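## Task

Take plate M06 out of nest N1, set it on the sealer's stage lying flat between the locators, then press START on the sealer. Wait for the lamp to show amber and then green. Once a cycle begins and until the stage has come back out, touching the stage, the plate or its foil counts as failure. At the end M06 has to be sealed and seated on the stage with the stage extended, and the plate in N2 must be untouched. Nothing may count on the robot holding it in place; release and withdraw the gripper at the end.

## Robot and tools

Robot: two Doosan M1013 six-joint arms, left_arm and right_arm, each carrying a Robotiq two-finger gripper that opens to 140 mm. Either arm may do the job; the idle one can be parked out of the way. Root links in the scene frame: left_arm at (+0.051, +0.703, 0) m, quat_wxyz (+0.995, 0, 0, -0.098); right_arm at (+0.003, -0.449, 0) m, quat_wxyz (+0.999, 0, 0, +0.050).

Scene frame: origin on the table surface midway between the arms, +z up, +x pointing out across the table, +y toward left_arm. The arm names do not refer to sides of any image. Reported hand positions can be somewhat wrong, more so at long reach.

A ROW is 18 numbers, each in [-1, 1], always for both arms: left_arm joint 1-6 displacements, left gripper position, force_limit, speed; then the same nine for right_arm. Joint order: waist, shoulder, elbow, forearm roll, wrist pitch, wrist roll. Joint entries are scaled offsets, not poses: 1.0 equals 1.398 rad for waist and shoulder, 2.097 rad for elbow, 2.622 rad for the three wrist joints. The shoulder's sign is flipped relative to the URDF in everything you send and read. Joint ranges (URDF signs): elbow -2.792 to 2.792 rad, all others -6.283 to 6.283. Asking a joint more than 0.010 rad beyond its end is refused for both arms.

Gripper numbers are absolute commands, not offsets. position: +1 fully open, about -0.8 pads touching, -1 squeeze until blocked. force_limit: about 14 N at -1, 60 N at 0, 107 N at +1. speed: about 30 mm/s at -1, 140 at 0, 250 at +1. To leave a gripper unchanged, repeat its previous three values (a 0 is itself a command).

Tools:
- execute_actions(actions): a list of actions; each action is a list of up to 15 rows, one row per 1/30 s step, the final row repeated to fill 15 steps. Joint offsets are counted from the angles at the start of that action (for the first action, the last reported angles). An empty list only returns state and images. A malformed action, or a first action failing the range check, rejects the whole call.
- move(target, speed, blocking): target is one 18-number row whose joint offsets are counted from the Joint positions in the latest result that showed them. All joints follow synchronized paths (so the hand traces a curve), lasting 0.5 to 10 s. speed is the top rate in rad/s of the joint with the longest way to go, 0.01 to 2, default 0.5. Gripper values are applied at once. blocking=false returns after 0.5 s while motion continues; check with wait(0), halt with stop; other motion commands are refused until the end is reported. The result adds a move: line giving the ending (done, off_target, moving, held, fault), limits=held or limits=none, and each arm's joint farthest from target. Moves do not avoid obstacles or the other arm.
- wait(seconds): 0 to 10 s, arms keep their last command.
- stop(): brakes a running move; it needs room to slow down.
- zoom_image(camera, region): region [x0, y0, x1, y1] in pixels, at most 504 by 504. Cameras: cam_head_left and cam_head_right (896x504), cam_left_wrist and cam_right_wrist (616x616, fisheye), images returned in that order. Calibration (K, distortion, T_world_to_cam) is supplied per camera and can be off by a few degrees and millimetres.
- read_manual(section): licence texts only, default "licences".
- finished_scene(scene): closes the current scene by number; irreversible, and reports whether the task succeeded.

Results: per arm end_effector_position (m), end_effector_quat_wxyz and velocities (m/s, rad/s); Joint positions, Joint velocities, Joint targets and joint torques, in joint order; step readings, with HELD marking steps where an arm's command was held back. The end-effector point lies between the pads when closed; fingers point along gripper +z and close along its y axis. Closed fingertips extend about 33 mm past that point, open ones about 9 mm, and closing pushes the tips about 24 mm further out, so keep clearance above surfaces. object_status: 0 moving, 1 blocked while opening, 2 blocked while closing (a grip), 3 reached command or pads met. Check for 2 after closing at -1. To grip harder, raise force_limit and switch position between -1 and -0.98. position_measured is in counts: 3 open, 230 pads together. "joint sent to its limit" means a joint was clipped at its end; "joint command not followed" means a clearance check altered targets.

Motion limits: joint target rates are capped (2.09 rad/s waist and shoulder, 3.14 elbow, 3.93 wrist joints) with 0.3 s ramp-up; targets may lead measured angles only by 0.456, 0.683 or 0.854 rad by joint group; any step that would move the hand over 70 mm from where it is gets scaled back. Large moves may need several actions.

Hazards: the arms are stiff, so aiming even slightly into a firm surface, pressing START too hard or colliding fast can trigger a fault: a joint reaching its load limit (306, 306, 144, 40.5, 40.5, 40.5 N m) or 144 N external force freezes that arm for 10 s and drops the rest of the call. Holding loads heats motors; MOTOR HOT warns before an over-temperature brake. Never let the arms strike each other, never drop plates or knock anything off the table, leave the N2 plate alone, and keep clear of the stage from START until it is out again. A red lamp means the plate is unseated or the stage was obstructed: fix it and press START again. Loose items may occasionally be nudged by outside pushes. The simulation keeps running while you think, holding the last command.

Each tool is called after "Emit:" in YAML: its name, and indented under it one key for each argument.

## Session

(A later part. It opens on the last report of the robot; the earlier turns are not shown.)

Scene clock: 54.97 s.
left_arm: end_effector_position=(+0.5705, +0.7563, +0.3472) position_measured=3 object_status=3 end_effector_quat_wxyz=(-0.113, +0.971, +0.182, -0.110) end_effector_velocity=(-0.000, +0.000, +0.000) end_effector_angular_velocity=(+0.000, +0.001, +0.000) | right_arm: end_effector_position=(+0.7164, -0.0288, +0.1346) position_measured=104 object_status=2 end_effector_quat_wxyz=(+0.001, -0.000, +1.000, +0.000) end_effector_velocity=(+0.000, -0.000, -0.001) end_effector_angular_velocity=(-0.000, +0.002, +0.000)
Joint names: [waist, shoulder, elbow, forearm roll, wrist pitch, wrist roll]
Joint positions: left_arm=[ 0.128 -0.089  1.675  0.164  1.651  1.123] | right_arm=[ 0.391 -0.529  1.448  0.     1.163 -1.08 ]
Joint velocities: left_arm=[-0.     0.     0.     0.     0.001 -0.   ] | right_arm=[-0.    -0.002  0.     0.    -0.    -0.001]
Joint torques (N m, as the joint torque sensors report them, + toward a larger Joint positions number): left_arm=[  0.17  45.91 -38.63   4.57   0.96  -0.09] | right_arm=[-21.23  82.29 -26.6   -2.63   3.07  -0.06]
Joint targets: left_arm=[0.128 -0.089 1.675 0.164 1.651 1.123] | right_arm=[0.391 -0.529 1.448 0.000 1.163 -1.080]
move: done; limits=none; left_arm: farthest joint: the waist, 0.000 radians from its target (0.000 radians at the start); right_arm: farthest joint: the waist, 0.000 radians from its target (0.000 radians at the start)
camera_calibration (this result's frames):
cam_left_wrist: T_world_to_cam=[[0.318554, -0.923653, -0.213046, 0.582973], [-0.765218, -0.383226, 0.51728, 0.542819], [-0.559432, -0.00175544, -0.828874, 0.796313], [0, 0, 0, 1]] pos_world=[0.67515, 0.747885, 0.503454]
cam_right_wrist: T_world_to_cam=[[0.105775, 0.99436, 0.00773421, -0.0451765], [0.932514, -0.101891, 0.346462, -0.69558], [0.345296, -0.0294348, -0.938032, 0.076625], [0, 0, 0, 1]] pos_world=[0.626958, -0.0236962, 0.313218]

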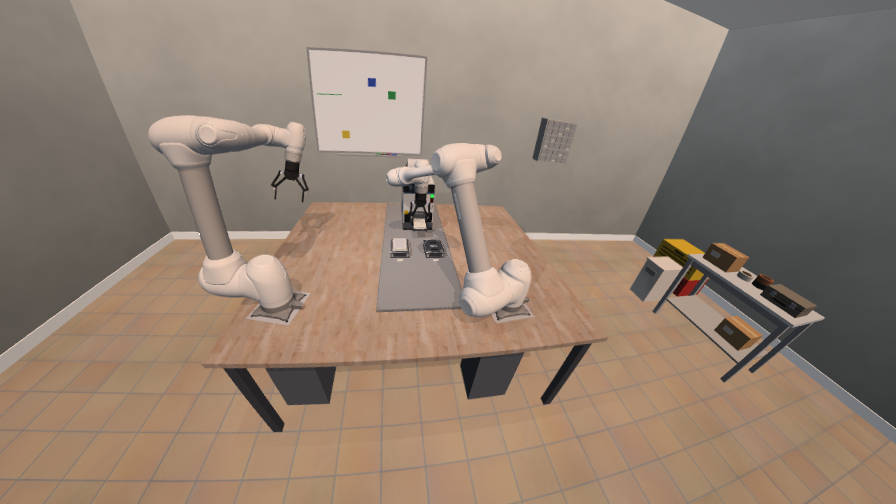

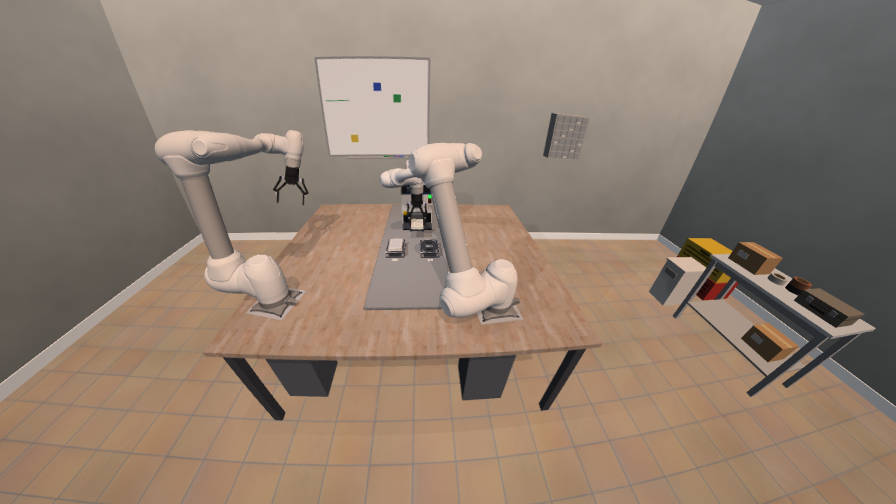

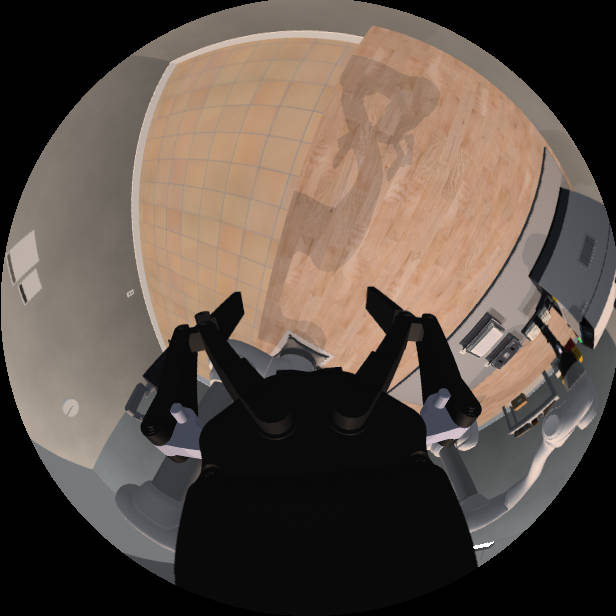

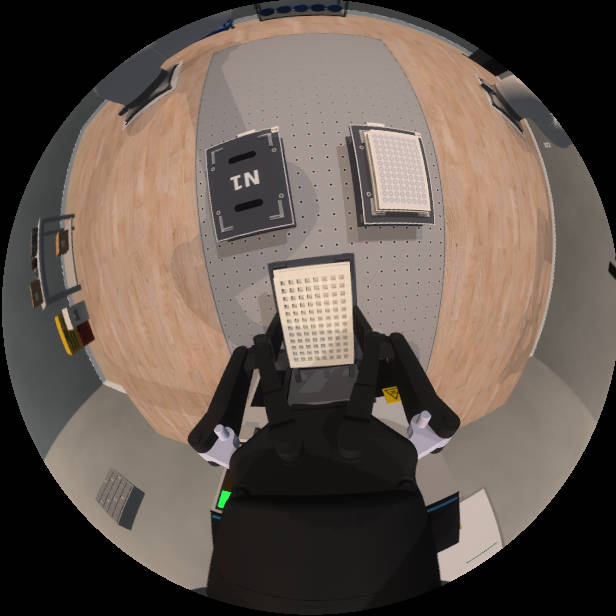

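Emit:
execute_actions:
  actions: []

Scene clock: 56.83 s.
left_arm: end_effector_position=(+0.5705, +0.7563, +0.3472) position_measured=3 object_status=3 end_effector_quat_wxyz=(-0.113, +0.971, +0.182, -0.110) end_effector_velocity=(+0.000, -0.000, -0.000) end_effector_angular_velocity=(-0.001, -0.001, +0.000) | right_arm: end_effector_position=(+0.7165, -0.0288, +0.1347) position_measured=104 object_status=2 end_effector_quat_wxyz=(+0.001, -0.000, +1.000, +0.000) end_effector_velocity=(+0.000, -0.001, -0.000) end_effector_angular_velocity=(-0.000, +0.000, -0.001)
Joint names: [waist, shoulder, elbow, forearm roll, wrist pitch, wrist roll]
Joint positions: left_arm=[ 0.128 -0.089  1.675  0.164  1.651  1.123] | right_arm=[ 0.391 -0.529  1.448  0.     1.163 -1.08 ]
Joint velocities: left_arm=[-0.     0.     0.    -0.001 -0.001 -0.   ] | right_arm=[-0.001 -0.     0.    -0.    -0.     0.   ]
Joint torques (N m, as the joint torque sensors report them, + toward a larger Joint positions number): left_arm=[ -0.26  45.36 -38.95   4.61   1.13  -0.13] | right_arm=[-21.14  80.62 -27.42  -2.82   3.04  -0.04]
Joint targets: left_arm=[0.128 -0.089 1.675 0.164 1.651 1.123] | right_arm=[0.391 -0.529 1.448 0.000 1.163 -1.080]
camera_calibration (this result's frames):
cam_left_wrist: T_world_to_cam=[[0.318554, -0.923653, -0.213046, 0.582973], [-0.765218, -0.383226, 0.51728, 0.542819], [-0.559432, -0.00175537, -0.828874, 0.796313], [0, 0, 0, 1]] pos_world=[0.67515, 0.747885, 0.503454]
cam_right_wrist: T_world_to_cam=[[0.10573, 0.994365, 0.00768647, -0.0451338], [0.93248, -0.101829, 0.346572, -0.695632], [0.345401, -0.0294754, -0.937992, 0.0765518], [0, 0, 0, 1]] pos_world=[0.626994, -0.0236993, 0.313238]

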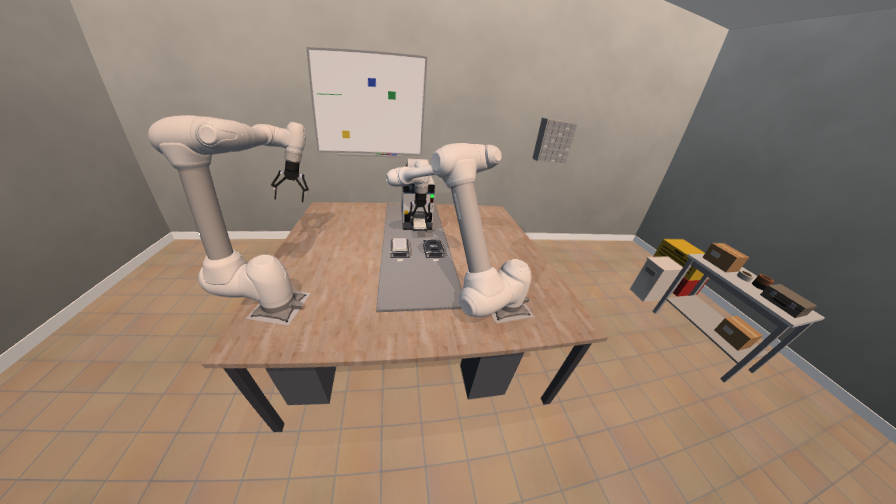

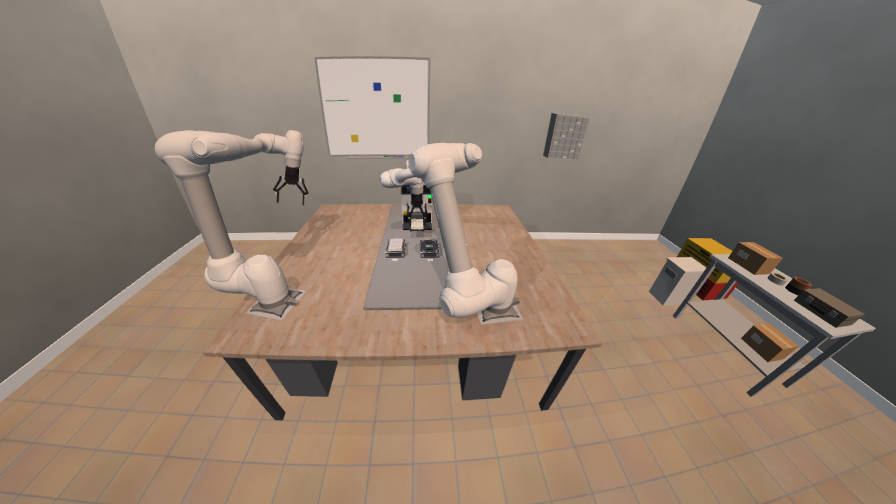

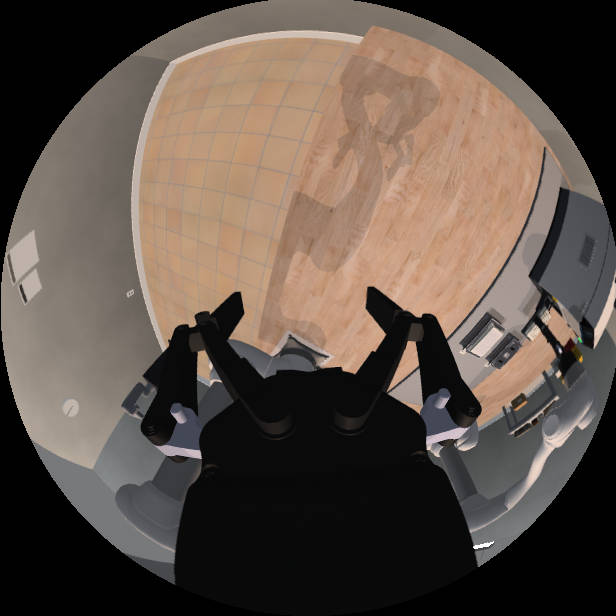

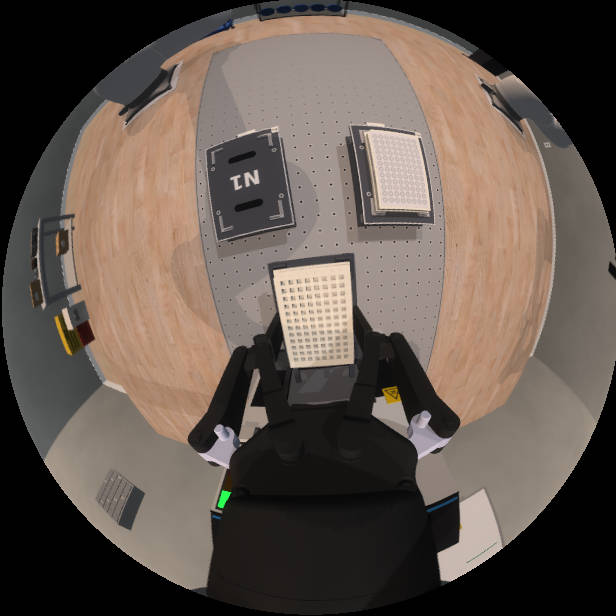

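Emit:
zoom_image:
  camera: "cam_right_wrist"
  region: [230, 230, 410, 420]

Emit:
move:
  target: [0,0,0,0,0,0,1,0,0,0.0015,0.0005,0.0005,0,0.0006,0.0008,-1,-0.4,-1]
  speed: 0.01

Region (230, 230, 410, 420) of cam_right_wrist's 616x616 image, scaled by 2.653, with more detail than that image has; it fills the left 477 columns of this view, and the rest is white.

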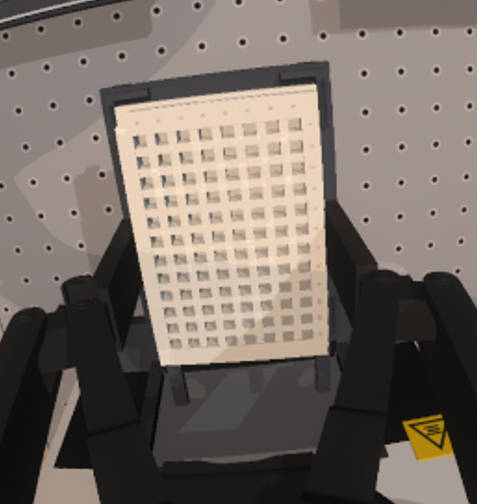

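Scene clock: 58.00 s.
left_arm: end_effector_position=(+0.5705, +0.7563, +0.3472) position_measured=3 object_status=3 end_effector_quat_wxyz=(-0.113, +0.971, +0.182, -0.110) end_effector_velocity=(-0.000, +0.000, -0.000) end_effector_angular_velocity=(+0.000, +0.003, -0.002) | right_arm: end_effector_position=(+0.7147, -0.0279, +0.1346) position_measured=104 object_status=2 end_effector_quat_wxyz=(-0.000, -0.000, +1.000, -0.000) end_effector_velocity=(-0.001, +0.001, +0.000) end_effector_angular_velocity=(-0.000, +0.000, +0.000)
Joint names: [waist, shoulder, elbow, forearm roll, wrist pitch, wrist roll]
Joint positions: left_arm=[ 0.128 -0.089  1.675  0.164  1.651  1.123] | right_arm=[ 0.393 -0.528  1.449 -0.     1.165 -1.078]
Joint velocities: left_arm=[ 0.    -0.     0.     0.001  0.002  0.003] | right_arm=[0.001 0.    0.    0.    0.    0.001]
Joint torques (N m, as the joint torque sensors report them, + toward a larger Joint positions number): left_arm=[ -0.73  46.41 -38.22   4.66   0.96  -0.13] | right_arm=[ -2.99  91.88 -31.88   4.09   4.18   0.26]
Joint targets: left_arm=[0.128 -0.089 1.675 0.164 1.651 1.123] | right_arm=[0.393 -0.528 1.449 0.000 1.165 -1.078]
move: done; limits=none; left_arm: farthest joint: the waist, 0.000 radians from its target (0.000 radians at the start); right_arm: farthest joint: the waist, 0.000 radians from its target (0.002 radians at the start)
camera_calibration (this result's frames):
cam_left_wrist: T_world_to_cam=[[0.318554, -0.923653, -0.213046, 0.582973], [-0.765218, -0.383226, 0.51728, 0.542819], [-0.559432, -0.00175549, -0.828874, 0.796313], [0, 0, 0, 1]] pos_world=[0.67515, 0.747885, 0.503454]
cam_right_wrist: T_world_to_cam=[[0.105778, 0.994368, 0.00651571, -0.0457221], [0.93306, -0.101518, 0.345099, -0.694074], [0.343817, -0.0304244, -0.938544, 0.0783546], [0, 0, 0, 1]] pos_world=[0.625509, -0.0226122, 0.313361]

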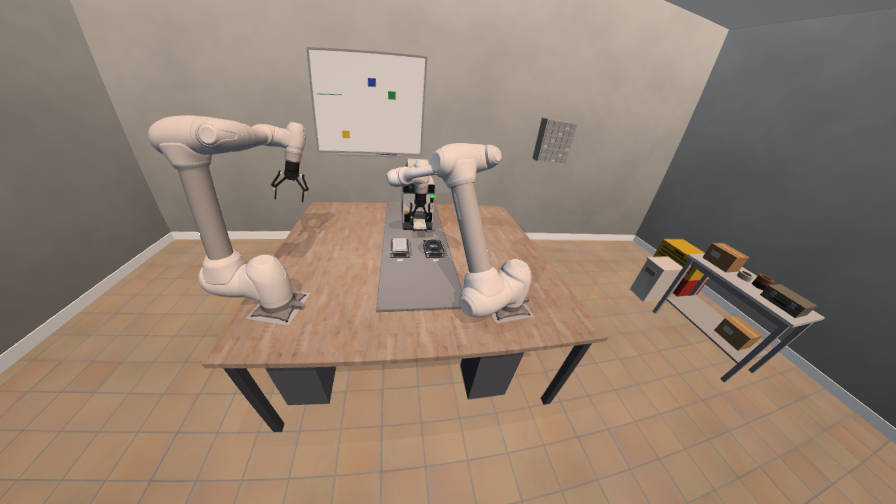

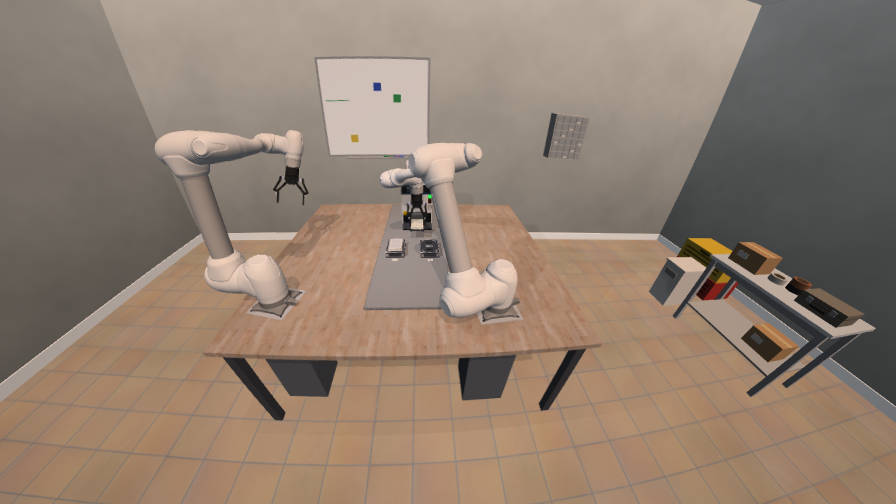

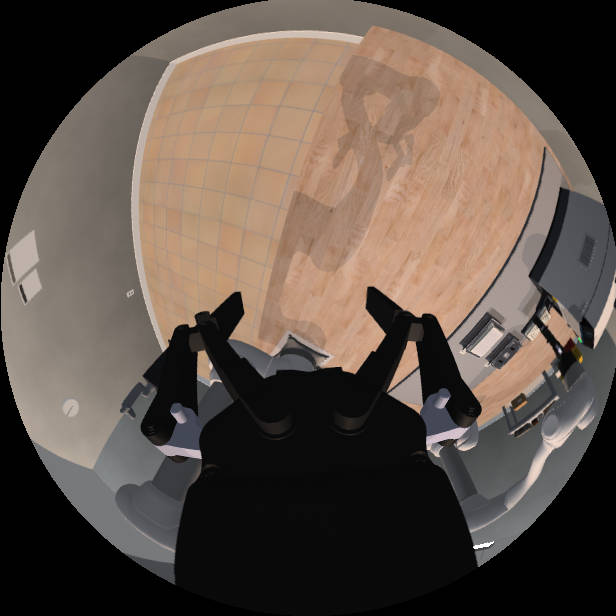

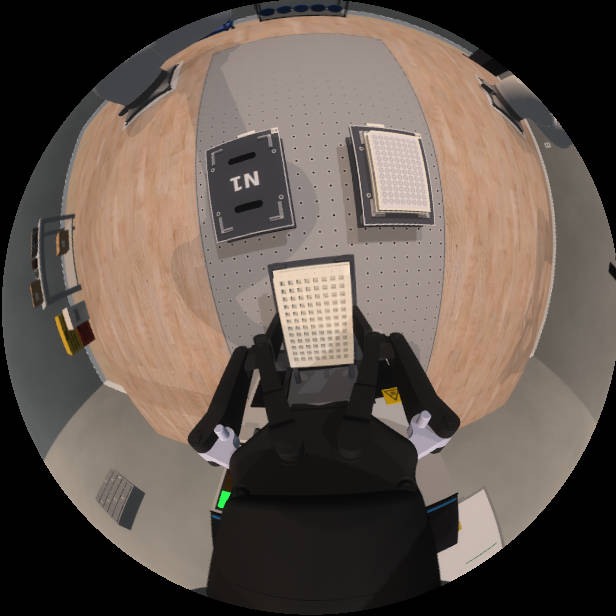

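Emit:
move:
  target: [0,0,0,0,0,0,1,0,0,-0.0006,-0.0018,-0.002,0,0.0006,-0.0003,-1,-0.4,-1]
  speed: 0.01

Scene clock: 59.43 s.
left_arm: end_effector_position=(+0.5705, +0.7563, +0.3472) position_measured=3 object_status=3 end_effector_quat_wxyz=(-0.113, +0.971, +0.182, -0.110) end_effector_velocity=(-0.000, -0.000, +0.000) end_effector_angular_velocity=(-0.001, -0.000, -0.000) | right_arm: end_effector_position=(+0.7165, -0.0276, +0.1347) position_measured=104 object_status=2 end_effector_quat_wxyz=(-0.000, -0.000, +1.000, +0.000) end_effector_velocity=(+0.001, -0.002, -0.000) end_effector_angular_velocity=(-0.001, -0.000, -0.002)
Joint names: [waist, shoulder, elbow, forearm roll, wrist pitch, wrist roll]
Joint positions: left_arm=[ 0.128 -0.089  1.675  0.164  1.651  1.123] | right_arm=[ 0.392 -0.531  1.444  0.     1.166 -1.079]
Joint velocities: left_arm=[-0.     0.     0.    -0.001 -0.     0.001] | right_arm=[-0.002 -0.    -0.    -0.001 -0.     0.   ]
Joint torques (N m, as the joint torque sensors report them, + toward a larger Joint positions number): left_arm=[ -1.04  46.37 -37.97   4.74   0.86  -0.26] | right_arm=[ -6.67  88.8  -37.98   2.68  -0.69  -0.17]
Joint targets: left_arm=[0.128 -0.089 1.675 0.164 1.651 1.123] | right_arm=[0.392 -0.531 1.444 -0.000 1.166 -1.079]
move: done; limits=none; left_arm: farthest joint: the waist, 0.000 radians from its target (0.000 radians at the start); right_arm: farthest joint: the waist, 0.000 radians from its target (0.001 radians at the start)
camera_calibration (this result's frames):
cam_left_wrist: T_world_to_cam=[[0.318554, -0.923653, -0.213046, 0.582973], [-0.765218, -0.383226, 0.51728, 0.542819], [-0.559432, -0.00175542, -0.828874, 0.796313], [0, 0, 0, 1]] pos_world=[0.67515, 0.747885, 0.503454]
cam_right_wrist: T_world_to_cam=[[0.105859, 0.994359, 0.00664277, -0.0462594], [0.933037, -0.101636, 0.345127, -0.695804], [0.343855, -0.0303368, -0.938533, 0.0777877], [0, 0, 0, 1]] pos_world=[0.62736, -0.0223607, 0.313454]

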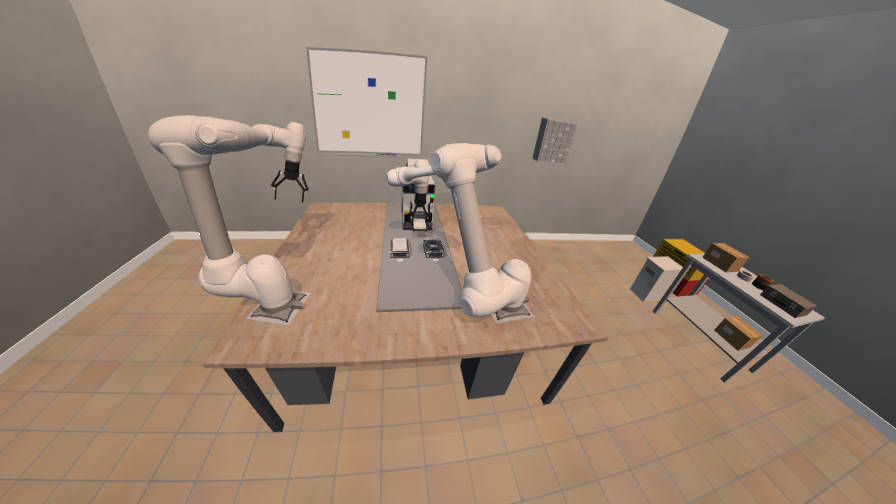

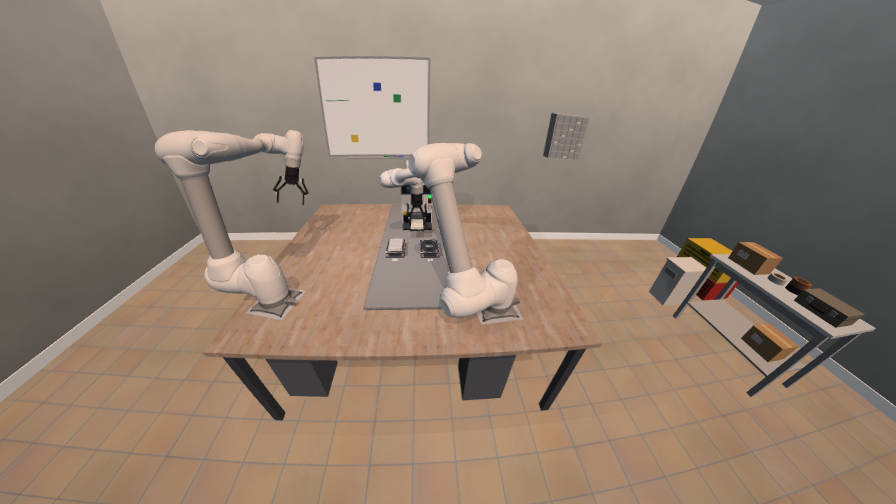

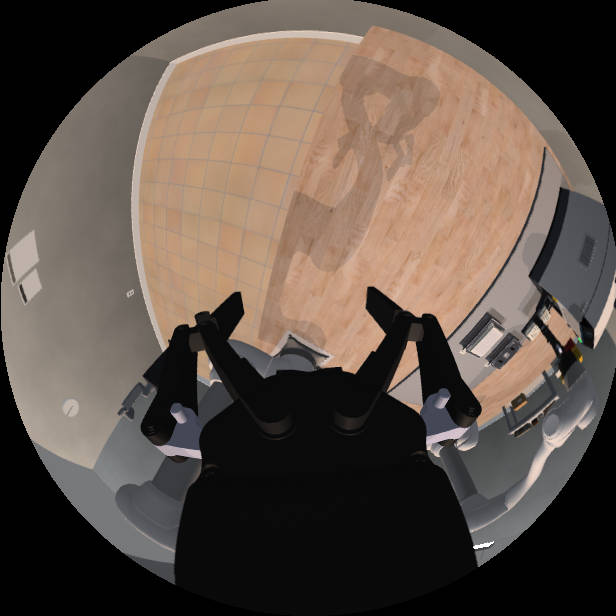

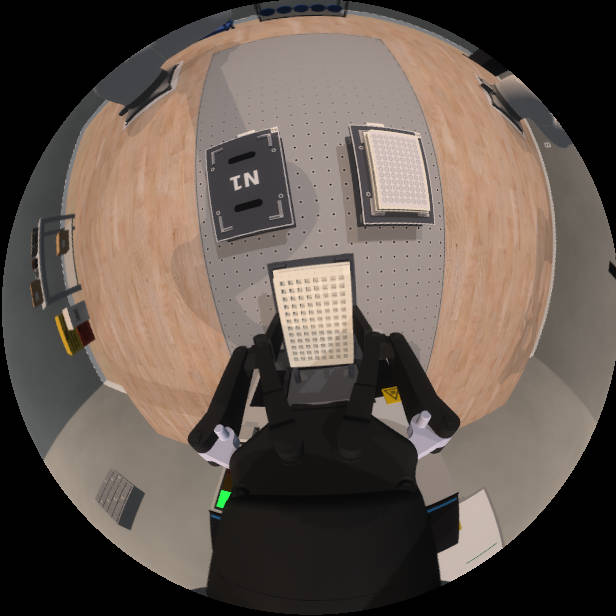

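Nearly free. Nudge +y slightly and lower 2 mm.

Emit:
move:
  target: [0,0,0,0,0,0,1,0,0,0.0005,0.0009,-0.0009,0,0.0012,0.0003,-1,-0.4,-1]
  speed: 0.01

Scene clock: 60.77 s.
left_arm: end_effector_position=(+0.5705, +0.7563, +0.3472) position_measured=3 object_status=3 end_effector_quat_wxyz=(-0.113, +0.971, +0.182, -0.110) end_effector_velocity=(-0.000, -0.000, -0.000) end_effector_angular_velocity=(-0.001, +0.001, -0.002) | right_arm: end_effector_position=(+0.7163, -0.0272, +0.1367) position_measured=104 object_status=2 end_effector_quat_wxyz=(-0.000, -0.000, +1.000, -0.000) end_effector_velocity=(+0.001, -0.000, +0.001) end_effector_angular_velocity=(+0.000, -0.001, -0.001)
Joint names: [waist, shoulder, elbow, forearm roll, wrist pitch, wrist roll]
Joint positions: left_arm=[ 0.128 -0.089  1.675  0.164  1.651  1.123] | right_arm=[ 0.393 -0.53   1.443 -0.     1.17  -1.078]
Joint velocities: left_arm=[-0.    -0.     0.    -0.001  0.     0.002] | right_arm=[-0.001  0.    -0.001 -0.     0.    -0.   ]
Joint torques (N m, as the joint torque sensors report them, + toward a larger Joint positions number): left_arm=[ -0.63  45.26 -38.43   4.57   0.84  -0.14] | right_arm=[ -3.79  89.2  -37.78   3.89  -0.29  -0.27]
Joint targets: left_arm=[0.128 -0.089 1.675 0.164 1.651 1.123] | right_arm=[0.393 -0.529 1.443 0.000 1.170 -1.078]
move: done; limits=none; left_arm: farthest joint: the waist, 0.000 radians from its target (0.000 radians at the start); right_arm: farthest joint: the waist, 0.000 radians from its target (0.001 radians at the start)
camera_calibration (this result's frames):
cam_left_wrist: T_world_to_cam=[[0.318554, -0.923653, -0.213046, 0.582973], [-0.765218, -0.383226, 0.51728, 0.542819], [-0.559432, -0.00175536, -0.828874, 0.796313], [0, 0, 0, 1]] pos_world=[0.67515, 0.747885, 0.503454]
cam_right_wrist: T_world_to_cam=[[0.105917, 0.994353, 0.00654854, -0.0467353], [0.933028, -0.101657, 0.345143, -0.696195], [0.34386, -0.0304464, -0.938527, 0.0797418], [0, 0, 0, 1]] pos_world=[0.6271, -0.0218742, 0.315433]

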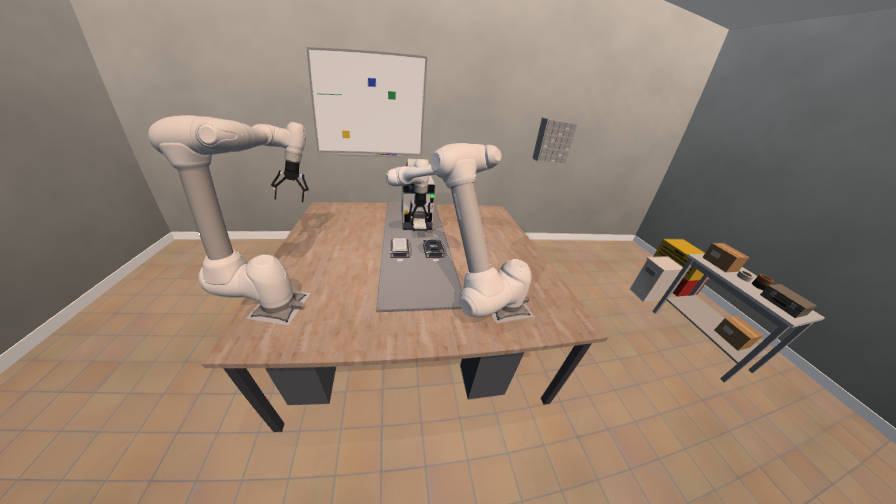

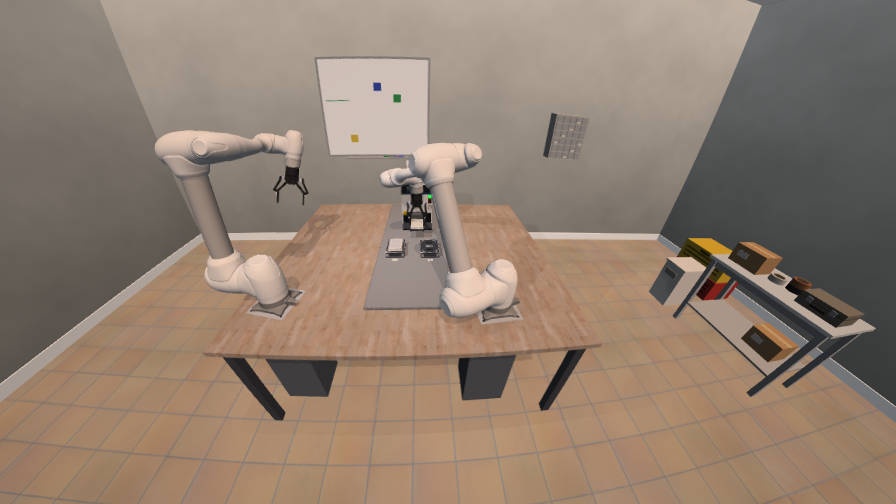

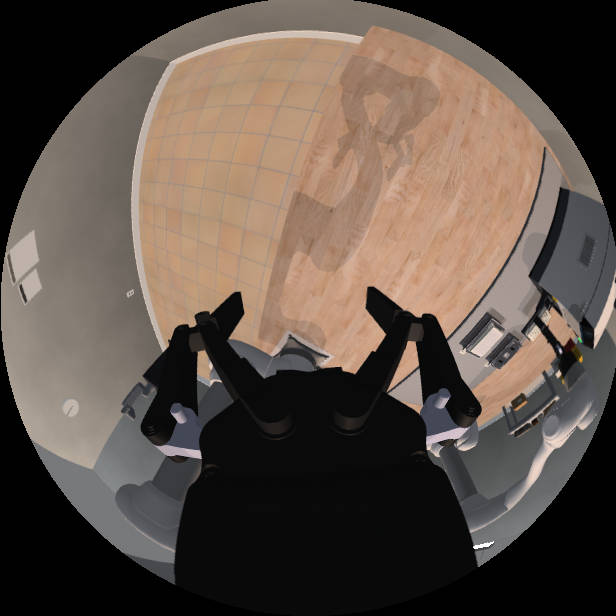

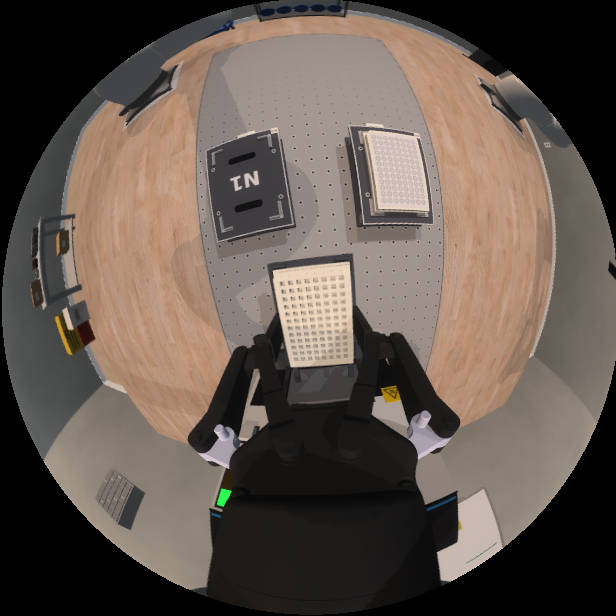

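Emit:
move:
  target: [0,0,0,0,0,0,1,0,0,0.0003,-0.0013,0.0013,0,-0.0018,0.0002,-1,-0.4,-1]
  speed: 0.01

Scene clock: 62.40 s.
left_arm: end_effector_position=(+0.5705, +0.7563, +0.3472) position_measured=3 object_status=3 end_effector_quat_wxyz=(-0.113, +0.971, +0.182, -0.110) end_effector_velocity=(+0.000, -0.000, +0.000) end_effector_angular_velocity=(+0.000, -0.001, +0.001) | right_arm: end_effector_position=(+0.7161, -0.0268, +0.1338) position_measured=104 object_status=2 end_effector_quat_wxyz=(+0.000, -0.000, +1.000, +0.000) end_effector_velocity=(+0.000, -0.000, -0.000) end_effector_angular_velocity=(-0.001, +0.000, -0.000)
Joint names: [waist, shoulder, elbow, forearm roll, wrist pitch, wrist roll]
Joint positions: left_arm=[ 0.128 -0.089  1.675  0.164  1.651  1.123] | right_arm=[ 0.393 -0.531  1.445 -0.     1.165 -1.078]
Joint velocities: left_arm=[-0.     0.    -0.    -0.    -0.    -0.001] | right_arm=[-0. -0.  0. -0. -0. -0.]
Joint torques (N m, as the joint torque sensors report them, + toward a larger Joint positions number): left_arm=[ -1.34  46.04 -37.75   4.54   0.81  -0.08] | right_arm=[ -2.34  89.62 -37.66   3.84  -0.42  -0.29]
Joint targets: left_arm=[0.128 -0.089 1.675 0.164 1.651 1.123] | right_arm=[0.393 -0.531 1.445 -0.000 1.165 -1.078]
move: done; limits=none; left_arm: farthest joint: the waist, 0.000 radians from its target (0.000 radians at the start); right_arm: farthest joint: the waist, 0.000 radians from its target (0.001 radians at the start)
camera_calibration (this result's frames):
cam_left_wrist: T_world_to_cam=[[0.318555, -0.923653, -0.213046, 0.582973], [-0.765218, -0.383226, 0.51728, 0.542819], [-0.559432, -0.00175553, -0.828874, 0.796313], [0, 0, 0, 1]] pos_world=[0.67515, 0.747885, 0.503454]
cam_right_wrist: T_world_to_cam=[[0.10603, 0.99434, 0.00668642, -0.0471211], [0.932956, -0.101806, 0.345294, -0.695004], [0.34402, -0.0303732, -0.938471, 0.0769847], [0, 0, 0, 1]] pos_world=[0.62692, -0.0215629, 0.312543]

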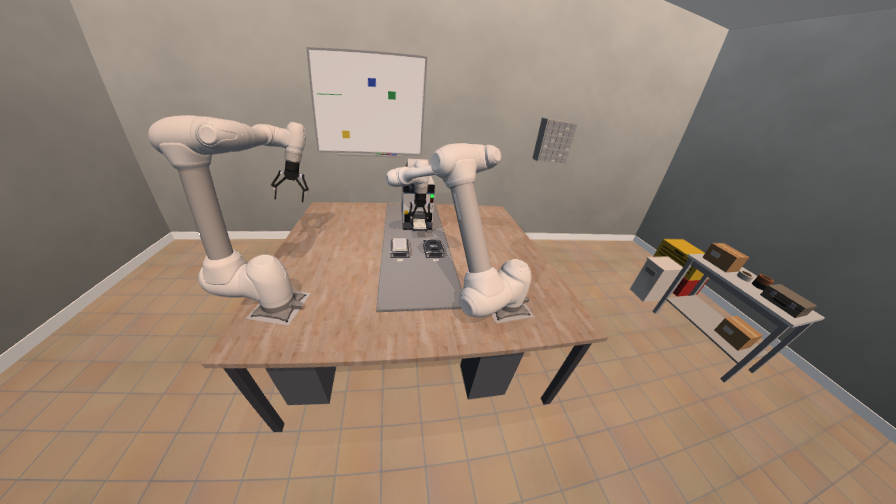

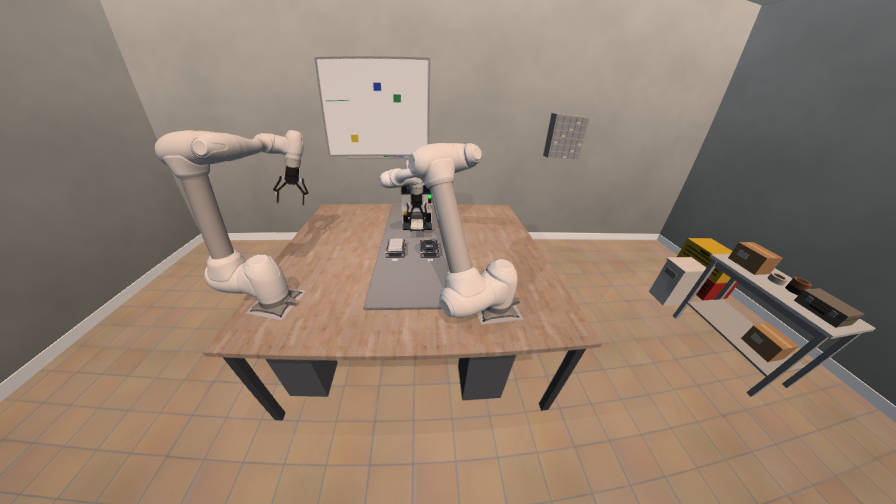

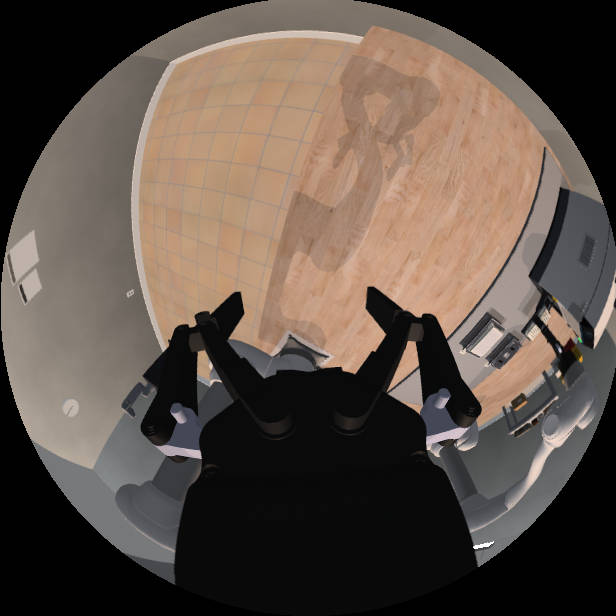

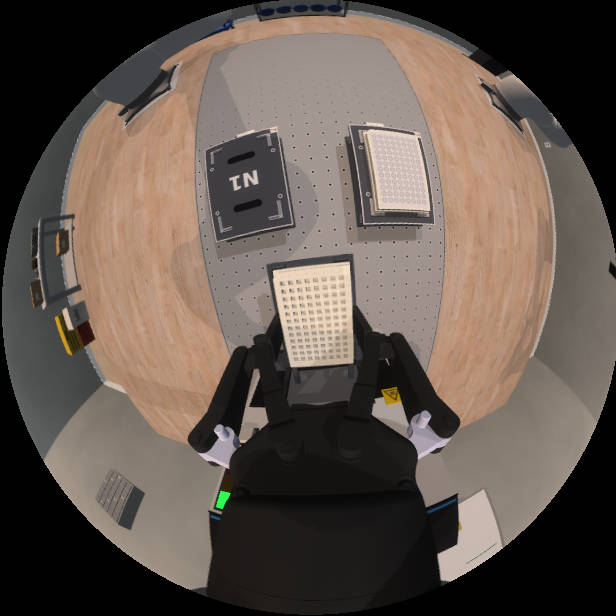

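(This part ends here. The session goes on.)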